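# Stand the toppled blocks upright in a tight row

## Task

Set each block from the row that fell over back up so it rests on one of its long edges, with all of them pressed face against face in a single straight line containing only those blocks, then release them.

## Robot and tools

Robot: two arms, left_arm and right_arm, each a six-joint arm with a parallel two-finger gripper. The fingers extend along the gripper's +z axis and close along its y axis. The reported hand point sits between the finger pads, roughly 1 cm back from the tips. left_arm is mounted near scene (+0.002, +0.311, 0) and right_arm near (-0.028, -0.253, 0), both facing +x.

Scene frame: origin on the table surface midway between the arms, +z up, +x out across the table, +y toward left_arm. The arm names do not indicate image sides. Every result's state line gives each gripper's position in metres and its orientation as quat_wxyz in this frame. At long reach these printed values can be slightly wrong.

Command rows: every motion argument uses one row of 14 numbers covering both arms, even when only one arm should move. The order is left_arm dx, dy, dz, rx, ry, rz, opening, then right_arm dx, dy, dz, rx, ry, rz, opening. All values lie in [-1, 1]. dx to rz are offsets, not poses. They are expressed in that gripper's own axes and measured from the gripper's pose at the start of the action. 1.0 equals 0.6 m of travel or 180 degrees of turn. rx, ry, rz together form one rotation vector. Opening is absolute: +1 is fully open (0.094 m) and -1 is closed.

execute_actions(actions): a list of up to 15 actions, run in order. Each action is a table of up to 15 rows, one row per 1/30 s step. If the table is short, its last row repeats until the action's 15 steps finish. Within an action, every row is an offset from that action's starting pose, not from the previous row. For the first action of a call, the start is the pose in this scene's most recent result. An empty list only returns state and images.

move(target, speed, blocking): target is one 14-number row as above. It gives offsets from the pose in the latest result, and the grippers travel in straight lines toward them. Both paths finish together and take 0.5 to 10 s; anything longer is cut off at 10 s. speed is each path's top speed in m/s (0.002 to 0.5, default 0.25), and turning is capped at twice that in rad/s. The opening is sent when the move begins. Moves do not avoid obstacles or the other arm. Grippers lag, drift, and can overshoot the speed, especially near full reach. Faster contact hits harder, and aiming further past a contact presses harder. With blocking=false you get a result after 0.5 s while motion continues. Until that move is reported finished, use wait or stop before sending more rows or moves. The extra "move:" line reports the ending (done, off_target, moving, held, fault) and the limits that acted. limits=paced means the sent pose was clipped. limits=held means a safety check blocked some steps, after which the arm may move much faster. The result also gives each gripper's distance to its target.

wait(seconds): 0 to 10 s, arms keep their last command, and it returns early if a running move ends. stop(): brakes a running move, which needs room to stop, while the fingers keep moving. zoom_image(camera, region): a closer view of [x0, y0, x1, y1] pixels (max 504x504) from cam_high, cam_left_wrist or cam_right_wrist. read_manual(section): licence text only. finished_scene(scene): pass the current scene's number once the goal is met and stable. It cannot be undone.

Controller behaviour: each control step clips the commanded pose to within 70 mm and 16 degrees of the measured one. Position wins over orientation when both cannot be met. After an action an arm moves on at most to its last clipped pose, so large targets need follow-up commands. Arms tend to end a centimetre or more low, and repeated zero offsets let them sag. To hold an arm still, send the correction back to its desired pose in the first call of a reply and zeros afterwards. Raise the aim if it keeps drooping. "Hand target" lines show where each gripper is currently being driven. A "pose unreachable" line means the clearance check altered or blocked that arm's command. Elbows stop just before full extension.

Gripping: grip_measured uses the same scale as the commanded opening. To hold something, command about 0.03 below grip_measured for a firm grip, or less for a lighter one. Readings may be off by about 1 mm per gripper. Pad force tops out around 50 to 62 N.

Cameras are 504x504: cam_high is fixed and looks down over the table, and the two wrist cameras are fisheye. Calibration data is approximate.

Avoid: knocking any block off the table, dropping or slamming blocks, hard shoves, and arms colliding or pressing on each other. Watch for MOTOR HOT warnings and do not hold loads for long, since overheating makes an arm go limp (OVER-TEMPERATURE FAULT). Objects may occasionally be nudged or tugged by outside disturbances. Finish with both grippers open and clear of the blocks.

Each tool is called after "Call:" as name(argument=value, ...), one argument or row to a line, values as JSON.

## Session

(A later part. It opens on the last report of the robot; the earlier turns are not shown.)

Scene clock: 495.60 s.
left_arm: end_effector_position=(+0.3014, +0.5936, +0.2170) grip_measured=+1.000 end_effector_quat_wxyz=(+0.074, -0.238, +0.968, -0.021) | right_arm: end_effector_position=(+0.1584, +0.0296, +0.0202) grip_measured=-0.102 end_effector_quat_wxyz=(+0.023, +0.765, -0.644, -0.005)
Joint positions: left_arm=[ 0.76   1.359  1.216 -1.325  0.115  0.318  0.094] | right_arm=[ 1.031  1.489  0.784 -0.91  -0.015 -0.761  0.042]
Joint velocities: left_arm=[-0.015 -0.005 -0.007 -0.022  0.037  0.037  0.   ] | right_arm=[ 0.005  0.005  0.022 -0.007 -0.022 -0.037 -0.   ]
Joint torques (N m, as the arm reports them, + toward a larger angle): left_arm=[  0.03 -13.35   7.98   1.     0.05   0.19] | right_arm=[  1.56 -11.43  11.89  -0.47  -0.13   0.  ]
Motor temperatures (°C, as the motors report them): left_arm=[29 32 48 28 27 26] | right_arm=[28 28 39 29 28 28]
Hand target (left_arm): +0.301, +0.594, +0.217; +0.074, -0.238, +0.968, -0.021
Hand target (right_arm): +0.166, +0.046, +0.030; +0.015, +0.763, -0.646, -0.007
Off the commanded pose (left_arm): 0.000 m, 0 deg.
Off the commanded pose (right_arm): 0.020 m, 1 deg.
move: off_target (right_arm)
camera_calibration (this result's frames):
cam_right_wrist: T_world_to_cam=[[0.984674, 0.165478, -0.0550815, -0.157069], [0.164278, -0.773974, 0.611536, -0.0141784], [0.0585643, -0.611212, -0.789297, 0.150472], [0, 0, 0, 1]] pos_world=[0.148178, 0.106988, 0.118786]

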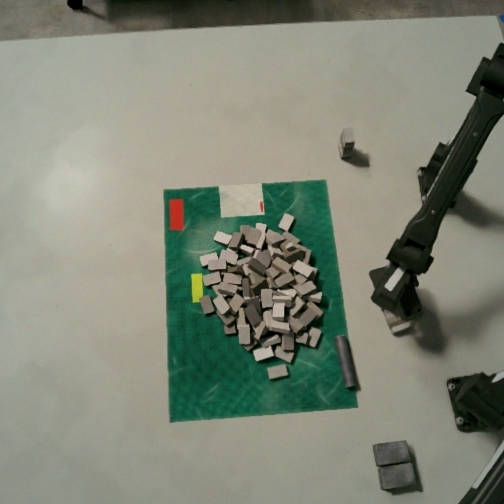

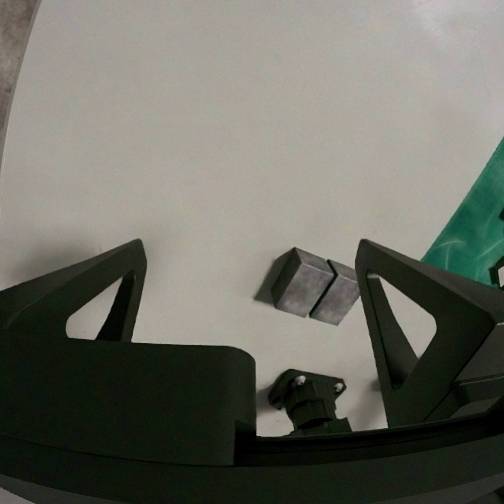

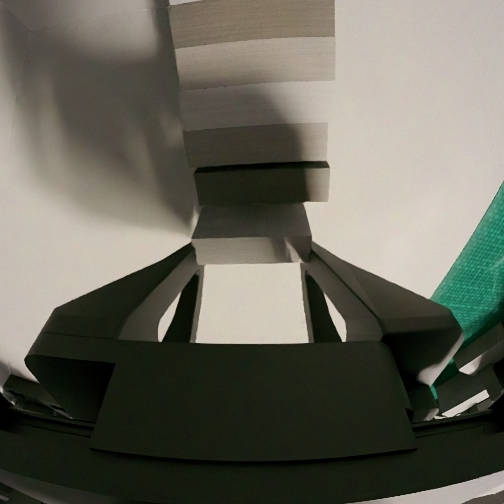

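Call:
move(
  target=[0,0,0,0,0,0,1, -0.058,-0.021,-0.014,0.005,-0.006,0,-0.22],
  speed=0.02,
)

Call:
move(
  target=[0,0,0,0,0,0,1, 0,0,0,0,0,0,1],
)

Call:
move(
  target=[0,0,0,0,0,0,1, -0.065,-0.016,-0.014,0,0,0,1],
  speed=0.05,
)

Call:
move(
  target=[0,0,0,0,0,0,1, 0,0,0,0,0,0,-0.12],
)

Call:
move(
  target=[0,0,0,0,0,0,1, 0,0,0,0,0,0,1],
)

Call:
move(
  target=[0,0,0,0,0,0,1, 0.03,0,-0.15,0,-0.1,0,1],
  speed=0.1,
)

Scene clock: 504.43 s.
left_arm: end_effector_position=(+0.3014, +0.5936, +0.2170) grip_measured=+1.000 end_effector_quat_wxyz=(+0.074, -0.238, +0.968, -0.021) | right_arm: end_effector_position=(+0.1565, +0.0443, +0.0190) grip_measured=-0.102 end_effector_quat_wxyz=(+0.024, +0.765, -0.644, -0.004)
Joint positions: left_arm=[ 0.76   1.359  1.216 -1.325  0.115  0.318  0.094] | right_arm=[ 1.06   1.519  0.814 -0.911 -0.014 -0.734  0.042]
Joint velocities: left_arm=[ 0.005 -0.005  0.007  0.012  0.007  0.037  0.   ] | right_arm=[-0.015 -0.015  0.007 -0.002 -0.051 -0.022 -0.   ]
Joint torques (N m, as the arm reports them, + toward a larger angle): left_arm=[  0.29 -13.58   7.97   0.88   0.05   0.17] | right_arm=[  2.17 -11.51  12.51   0.07  -0.11   0.04]
Motor temperatures (°C, as the motors report them): left_arm=[29 32 49 28 27 26] | right_arm=[28 29 41 29 28 28]
Hand target (left_arm): +0.301, +0.594, +0.217; +0.074, -0.238, +0.968, -0.021
Hand target (right_arm): +0.164, +0.066, +0.028; +0.011, +0.765, -0.644, -0.007
Off the commanded pose (left_arm): 0.000 m, 0 deg.
Off the commanded pose (right_arm): 0.025 m, 1 deg.
move: off_target (right_arm)
camera_calibration (this result's frames):
cam_right_wrist: T_world_to_cam=[[0.984515, 0.166551, -0.0546821, -0.157742], [0.164761, -0.772647, 0.613082, -0.00186947], [0.0598595, -0.612599, -0.788124, 0.158539], [0, 0, 0, 1]] pos_world=[0.146117, 0.121948, 0.117469]

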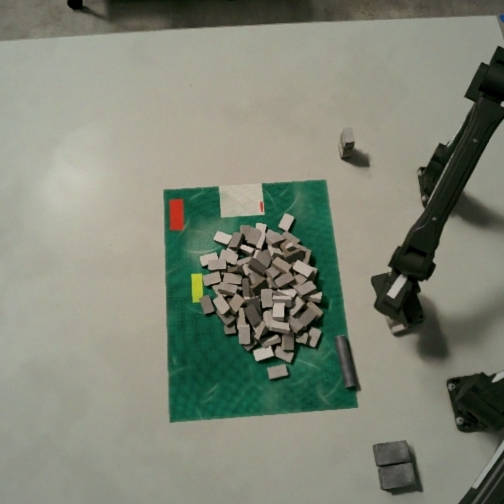

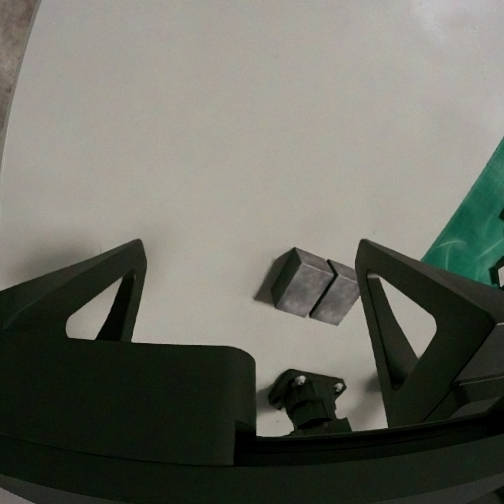

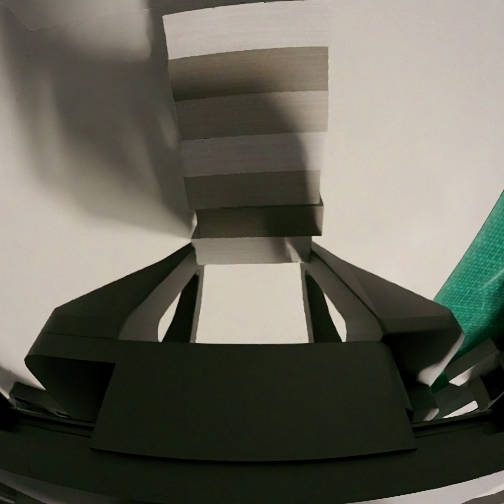

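Scene clock: 504.93 s.
left_arm: end_effector_position=(+0.3014, +0.5936, +0.2170) grip_measured=+1.000 end_effector_quat_wxyz=(+0.074, -0.238, +0.968, -0.021) | right_arm: end_effector_position=(+0.1566, +0.0443, +0.0190) grip_measured=+1.000 end_effector_quat_wxyz=(+0.024, +0.765, -0.644, -0.004)
Joint positions: left_arm=[ 0.76   1.359  1.216 -1.325  0.115  0.318  0.094] | right_arm=[ 1.06   1.519  0.814 -0.911 -0.014 -0.734  0.094]
Joint velocities: left_arm=[-0.015 -0.005  0.002 -0.012 -0.11   0.037  0.   ] | right_arm=[ 0.005 -0.005  0.007 -0.012  0.022 -0.037  0.   ]
Joint torques (N m, as the arm reports them, + toward a larger angle): left_arm=[ -0.3  -13.45   8.     0.98   0.06   0.16] | right_arm=[  0.96 -12.58   7.44   0.38  -0.04  -0.12]
Motor temperatures (°C, as the motors report them): left_arm=[29 32 49 28 27 26] | right_arm=[28 29 41 29 28 28]
Hand target (left_arm): +0.301, +0.594, +0.217; +0.074, -0.238, +0.968, -0.021
Hand target (right_arm): +0.157, +0.044, +0.019; +0.024, +0.765, -0.644, -0.004
Off the commanded pose (left_arm): 0.000 m, 0 deg.
Off the commanded pose (right_arm): 0.000 m, 0 deg.
move: done
camera_calibration (this result's frames):
cam_right_wrist: T_world_to_cam=[[0.984545, 0.166563, -0.0541147, -0.157855], [0.164392, -0.772393, 0.613502, -0.00190218], [0.0603891, -0.612916, -0.787837, 0.158413], [0, 0, 0, 1]] pos_world=[0.146162, 0.121918, 0.117429]

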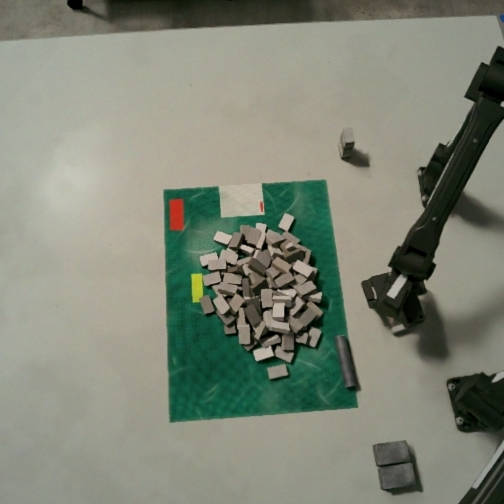

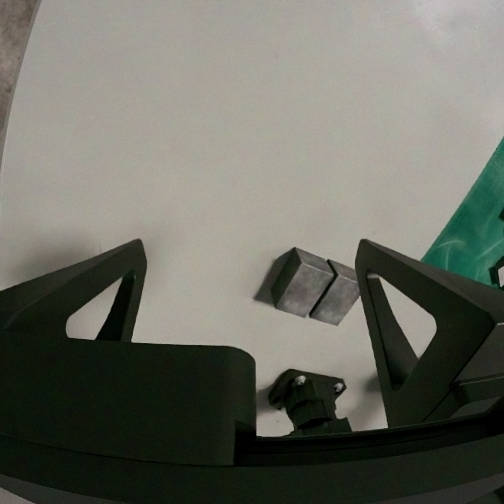

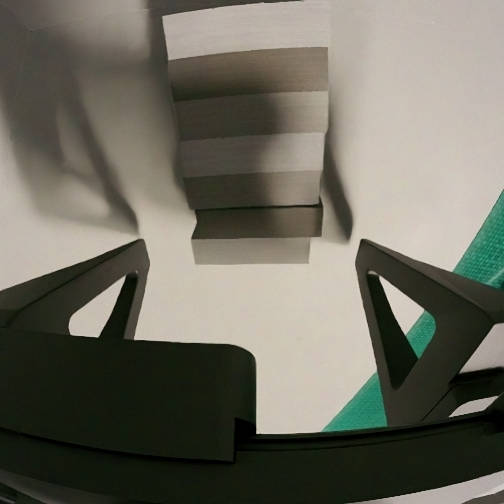

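Scene clock: 506.07 s.
left_arm: end_effector_position=(+0.3014, +0.5936, +0.2170) grip_measured=+1.000 end_effector_quat_wxyz=(+0.074, -0.238, +0.968, -0.021) | right_arm: end_effector_position=(+0.1545, +0.0699, +0.0206) grip_measured=+1.000 end_effector_quat_wxyz=(+0.027, +0.767, -0.642, -0.002)
Joint positions: left_arm=[ 0.76   1.359  1.216 -1.325  0.115  0.318  0.094] | right_arm=[ 1.101  1.569  0.879 -0.932 -0.014 -0.697  0.094]
Joint velocities: left_arm=[ 0.005  0.005 -0.007  0.002 -0.037 -0.007  0.   ] | right_arm=[-0.005  0.005 -0.002  0.012 -0.037  0.007  0.   ]
Joint torques (N m, as the arm reports them, + toward a larger angle): left_arm=[ -0.08 -13.43   7.9    0.95   0.04   0.21] | right_arm=[  1.85 -12.05  11.83  -0.35  -0.1   -0.02]
Motor temperatures (°C, as the motors report them): left_arm=[29 32 49 28 27 26] | right_arm=[28 29 41 29 28 28]
Hand target (left_arm): +0.301, +0.594, +0.217; +0.074, -0.238, +0.968, -0.021
Hand target (right_arm): +0.159, +0.084, +0.027; +0.023, +0.765, -0.644, -0.003
Off the commanded pose (left_arm): 0.000 m, 0 deg.
Off the commanded pose (right_arm): 0.016 m, 0 deg.
move: off_target (right_arm)
camera_calibration (this result's frames):
cam_right_wrist: T_world_to_cam=[[0.983595, 0.171124, -0.057067, -0.160126], [0.169399, -0.767505, 0.618255, 0.0160832], [0.0619988, -0.61778, -0.783903, 0.175502], [0, 0, 0, 1]] pos_world=[0.143894, 0.148167, 0.118495]

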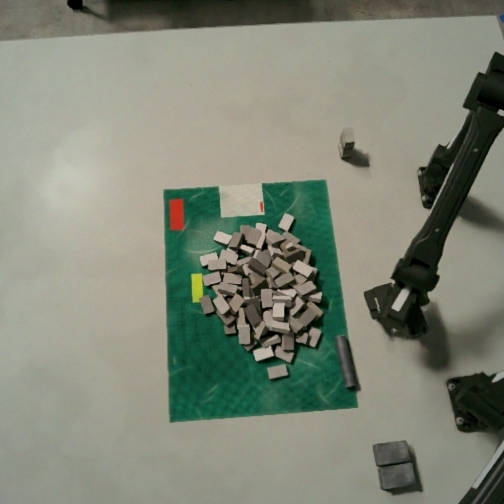

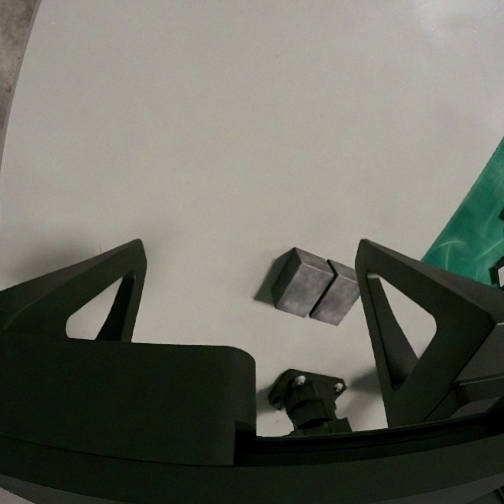

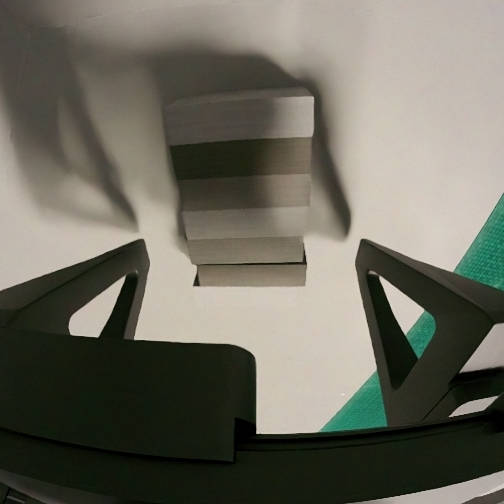

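Scene clock: 506.57 s.
left_arm: end_effector_position=(+0.3014, +0.5936, +0.2170) grip_measured=+1.000 end_effector_quat_wxyz=(+0.074, -0.238, +0.968, -0.021) | right_arm: end_effector_position=(+0.1544, +0.0700, +0.0206) grip_measured=-0.078 end_effector_quat_wxyz=(+0.027, +0.766, -0.642, -0.003)
Joint positions: left_arm=[ 0.76   1.359  1.216 -1.325  0.115  0.318  0.094] | right_arm=[ 1.101  1.569  0.879 -0.932 -0.015 -0.697  0.043]
Joint velocities: left_arm=[-0.005 -0.005 -0.017 -0.012 -0.022 -0.022  0.   ] | right_arm=[-0.005 -0.005  0.007  0.007  0.007  0.007  0.001]
Joint torques (N m, as the arm reports them, + toward a larger angle): left_arm=[  0.24 -13.62   7.94   0.87   0.07   0.19] | right_arm=[  0.88 -13.77   7.5    0.34  -0.04  -0.07]
Motor temperatures (°C, as the motors report them): left_arm=[29 32 49 28 27 26] | right_arm=[28 29 41 29 28 28]
Hand target (left_arm): +0.301, +0.594, +0.217; +0.074, -0.238, +0.968, -0.021
Hand target (right_arm): +0.155, +0.070, +0.021; +0.027, +0.766, -0.642, -0.002
Off the commanded pose (left_arm): 0.000 m, 0 deg.
Off the commanded pose (right_arm): 0.000 m, 0 deg.
move: done
camera_calibration (this result's frames):
cam_right_wrist: T_world_to_cam=[[0.983615, 0.170723, -0.0579336, -0.159932], [0.169665, -0.767922, 0.617664, 0.0161858], [0.0609607, -0.617373, -0.784305, 0.175715], [0, 0, 0, 1]] pos_world=[0.143853, 0.148215, 0.118552]

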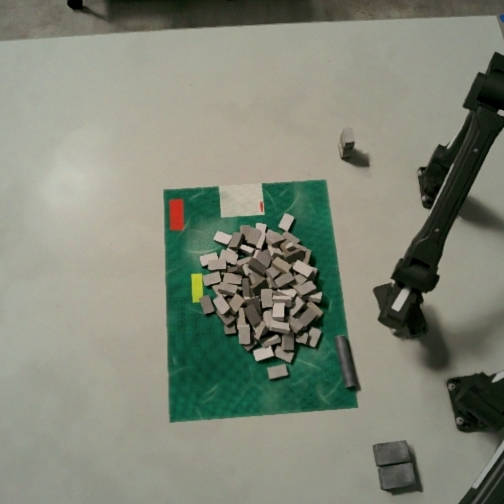

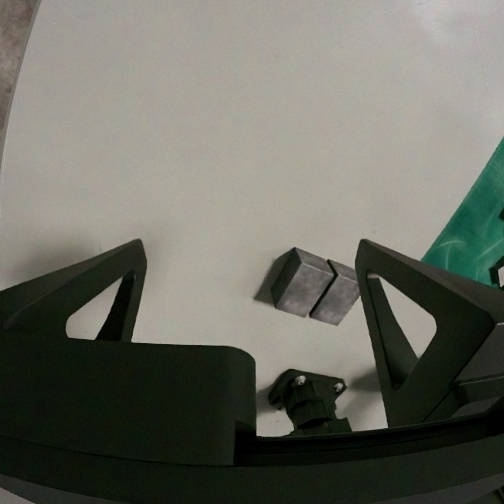

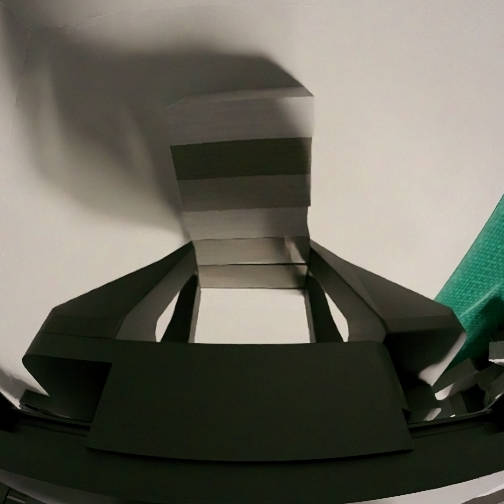

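Scene clock: 507.07 s.
left_arm: end_effector_position=(+0.3014, +0.5936, +0.2170) grip_measured=+1.000 end_effector_quat_wxyz=(+0.074, -0.238, +0.968, -0.021) | right_arm: end_effector_position=(+0.1544, +0.0700, +0.0206) grip_measured=+1.000 end_effector_quat_wxyz=(+0.027, +0.766, -0.642, -0.003)
Joint positions: left_arm=[ 0.76   1.359  1.216 -1.325  0.115  0.318  0.094] | right_arm=[ 1.101  1.569  0.879 -0.932 -0.015 -0.697  0.094]
Joint velocities: left_arm=[-0.005 -0.005 -0.012  0.007 -0.037 -0.066  0.   ] | right_arm=[-0.005  0.005 -0.012  0.002  0.051  0.007  0.   ]
Joint torques (N m, as the arm reports them, + toward a larger angle): left_arm=[ -0.37 -13.64   7.87   0.92   0.06   0.18] | right_arm=[  0.81 -13.64   7.2    0.17  -0.01  -0.14]
Motor temperatures (°C, as the motors report them): left_arm=[29 32 49 28 27 26] | right_arm=[28 29 41 29 28 28]
Hand target (left_arm): +0.301, +0.594, +0.217; +0.074, -0.238, +0.968, -0.021
Hand target (right_arm): +0.154, +0.070, +0.021; +0.027, +0.766, -0.642, -0.003
Off the commanded pose (left_arm): 0.000 m, 0 deg.
Off the commanded pose (right_arm): 0.000 m, 0 deg.
move: done
camera_calibration (this result's frames):
cam_right_wrist: T_world_to_cam=[[0.983615, 0.170723, -0.0579336, -0.159932], [0.169665, -0.767922, 0.617664, 0.0161858], [0.0609607, -0.617373, -0.784305, 0.175715], [0, 0, 0, 1]] pos_world=[0.143853, 0.148215, 0.118552]

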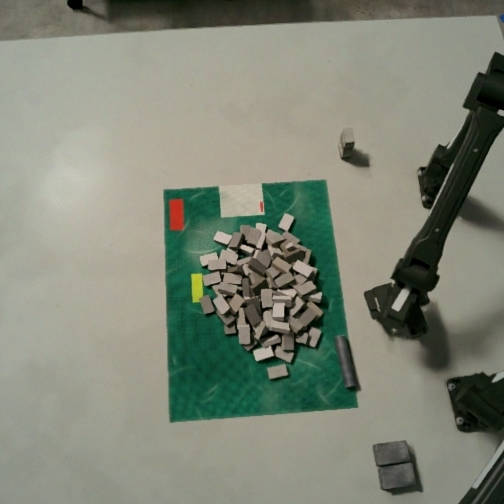

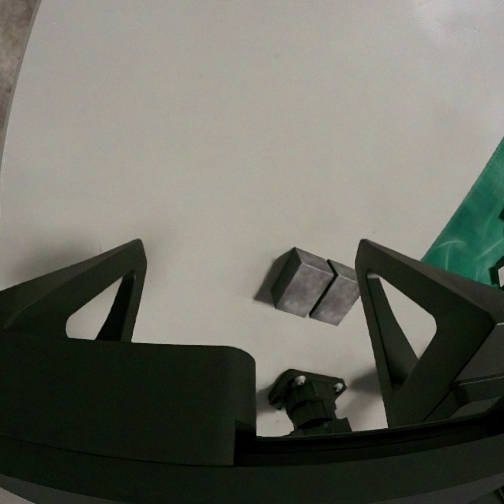

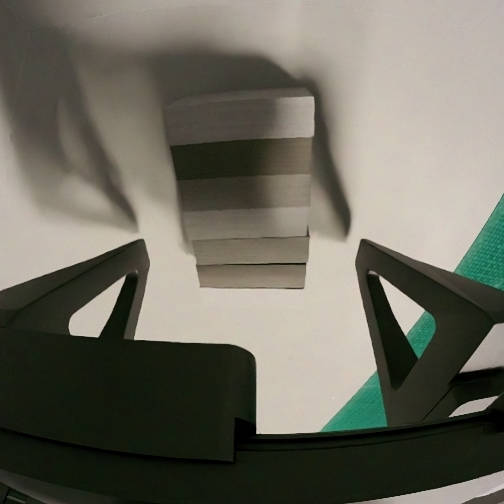

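Scene clock: 509.00 s.
left_arm: end_effector_position=(+0.3014, +0.5936, +0.2170) grip_measured=+1.000 end_effector_quat_wxyz=(+0.074, -0.238, +0.968, -0.021) | right_arm: end_effector_position=(+0.1653, +0.0624, +0.1145) grip_measured=+1.000 end_effector_quat_wxyz=(-0.083, +0.754, -0.640, -0.125)
Joint positions: left_arm=[ 0.76   1.359  1.216 -1.325  0.115  0.318  0.094] | right_arm=[ 0.96   1.28   0.844 -0.955 -0.242 -0.803  0.094]
Joint velocities: left_arm=[-0.015 -0.005  0.007  0.007 -0.037  0.007  0.   ] | right_arm=[-0.005  0.015  0.007  0.012  0.007 -0.037  0.   ]
Joint torques (N m, as the arm reports them, + toward a larger angle): left_arm=[ -0.11 -14.04   8.     0.94   0.05   0.19] | right_arm=[  0.44 -11.22   8.09  -0.07  -0.29  -0.2 ]
Motor temperatures (°C, as the motors report them): left_arm=[29 32 49 28 27 26] | right_arm=[28 29 40 29 28 28]
Hand target (left_arm): +0.301, +0.594, +0.217; +0.074, -0.238, +0.968, -0.021
Hand target (right_arm): +0.161, +0.054, +0.111; -0.072, +0.756, -0.639, -0.125
Off the commanded pose (left_arm): 0.000 m, 0 deg.
Off the commanded pose (right_arm): 0.009 m, 1 deg.
move: done
camera_calibration (this result's frames):
cam_right_wrist: T_world_to_cam=[[0.9844, 0.168945, -0.0491345, -0.164976], [0.175636, -0.927037, 0.331293, -0.00780958], [0.0104209, -0.334755, -0.942248, 0.252809], [0, 0, 0, 1]] pos_world=[0.161139, 0.105261, 0.23269]

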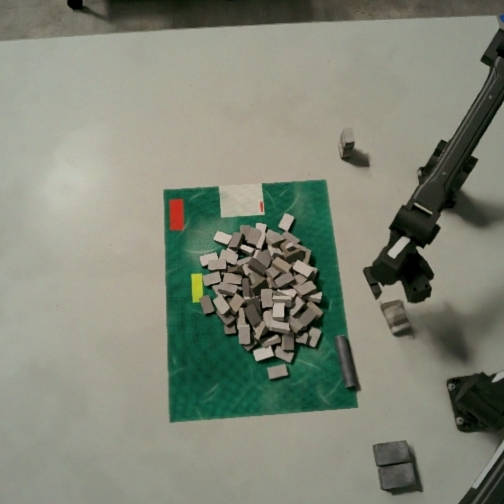

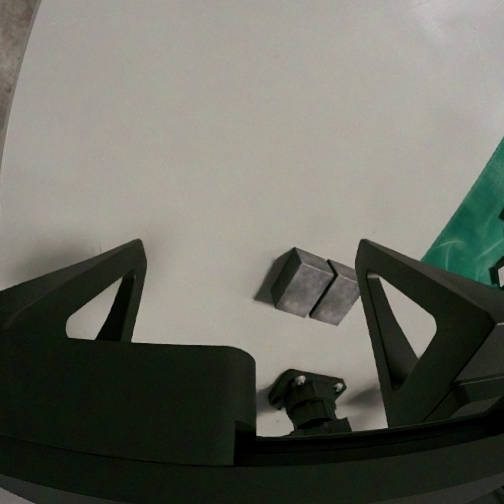

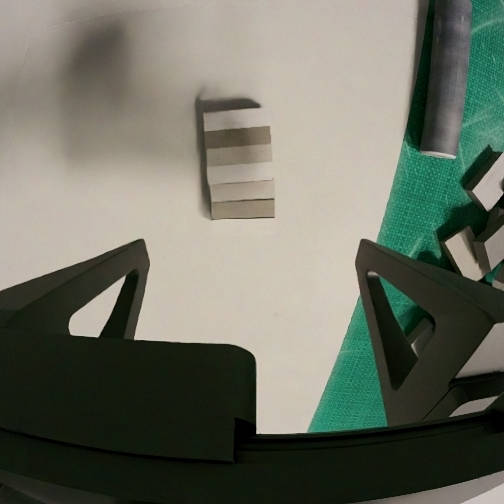

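Call:
zoom_image(
  camera="cam_right_wrist",
  region=[170, 90, 310, 250],
)

Call:
zoom_image(
  camera="cam_high",
  region=[360, 280, 430, 350],
)

Region (170, 90, 310, 250) of cam_right_wrist's 504x504 image, scaled by 3.150, with more detail than that image has; it fills the left 441 columns of this view, and the rest is white.

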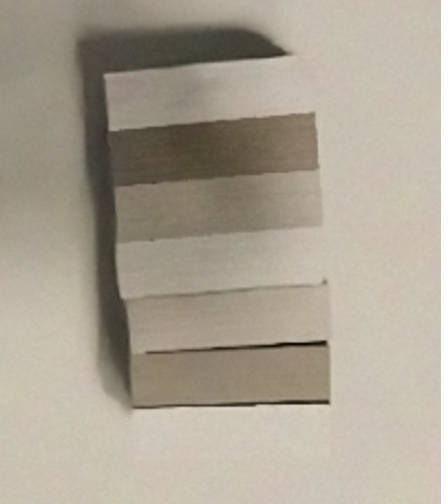

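Region (360, 280, 430, 350) of cam_high's 504x504 image, scaled by 7.200, with more detail than that image has.

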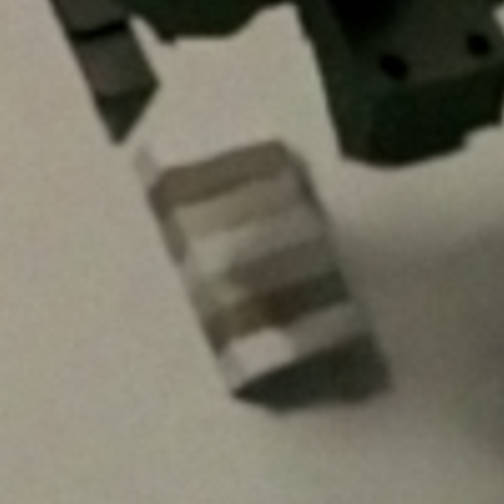

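Good enough.

Call:
finished_scene(
  scene=1,
)

The scene is finished: the task was done.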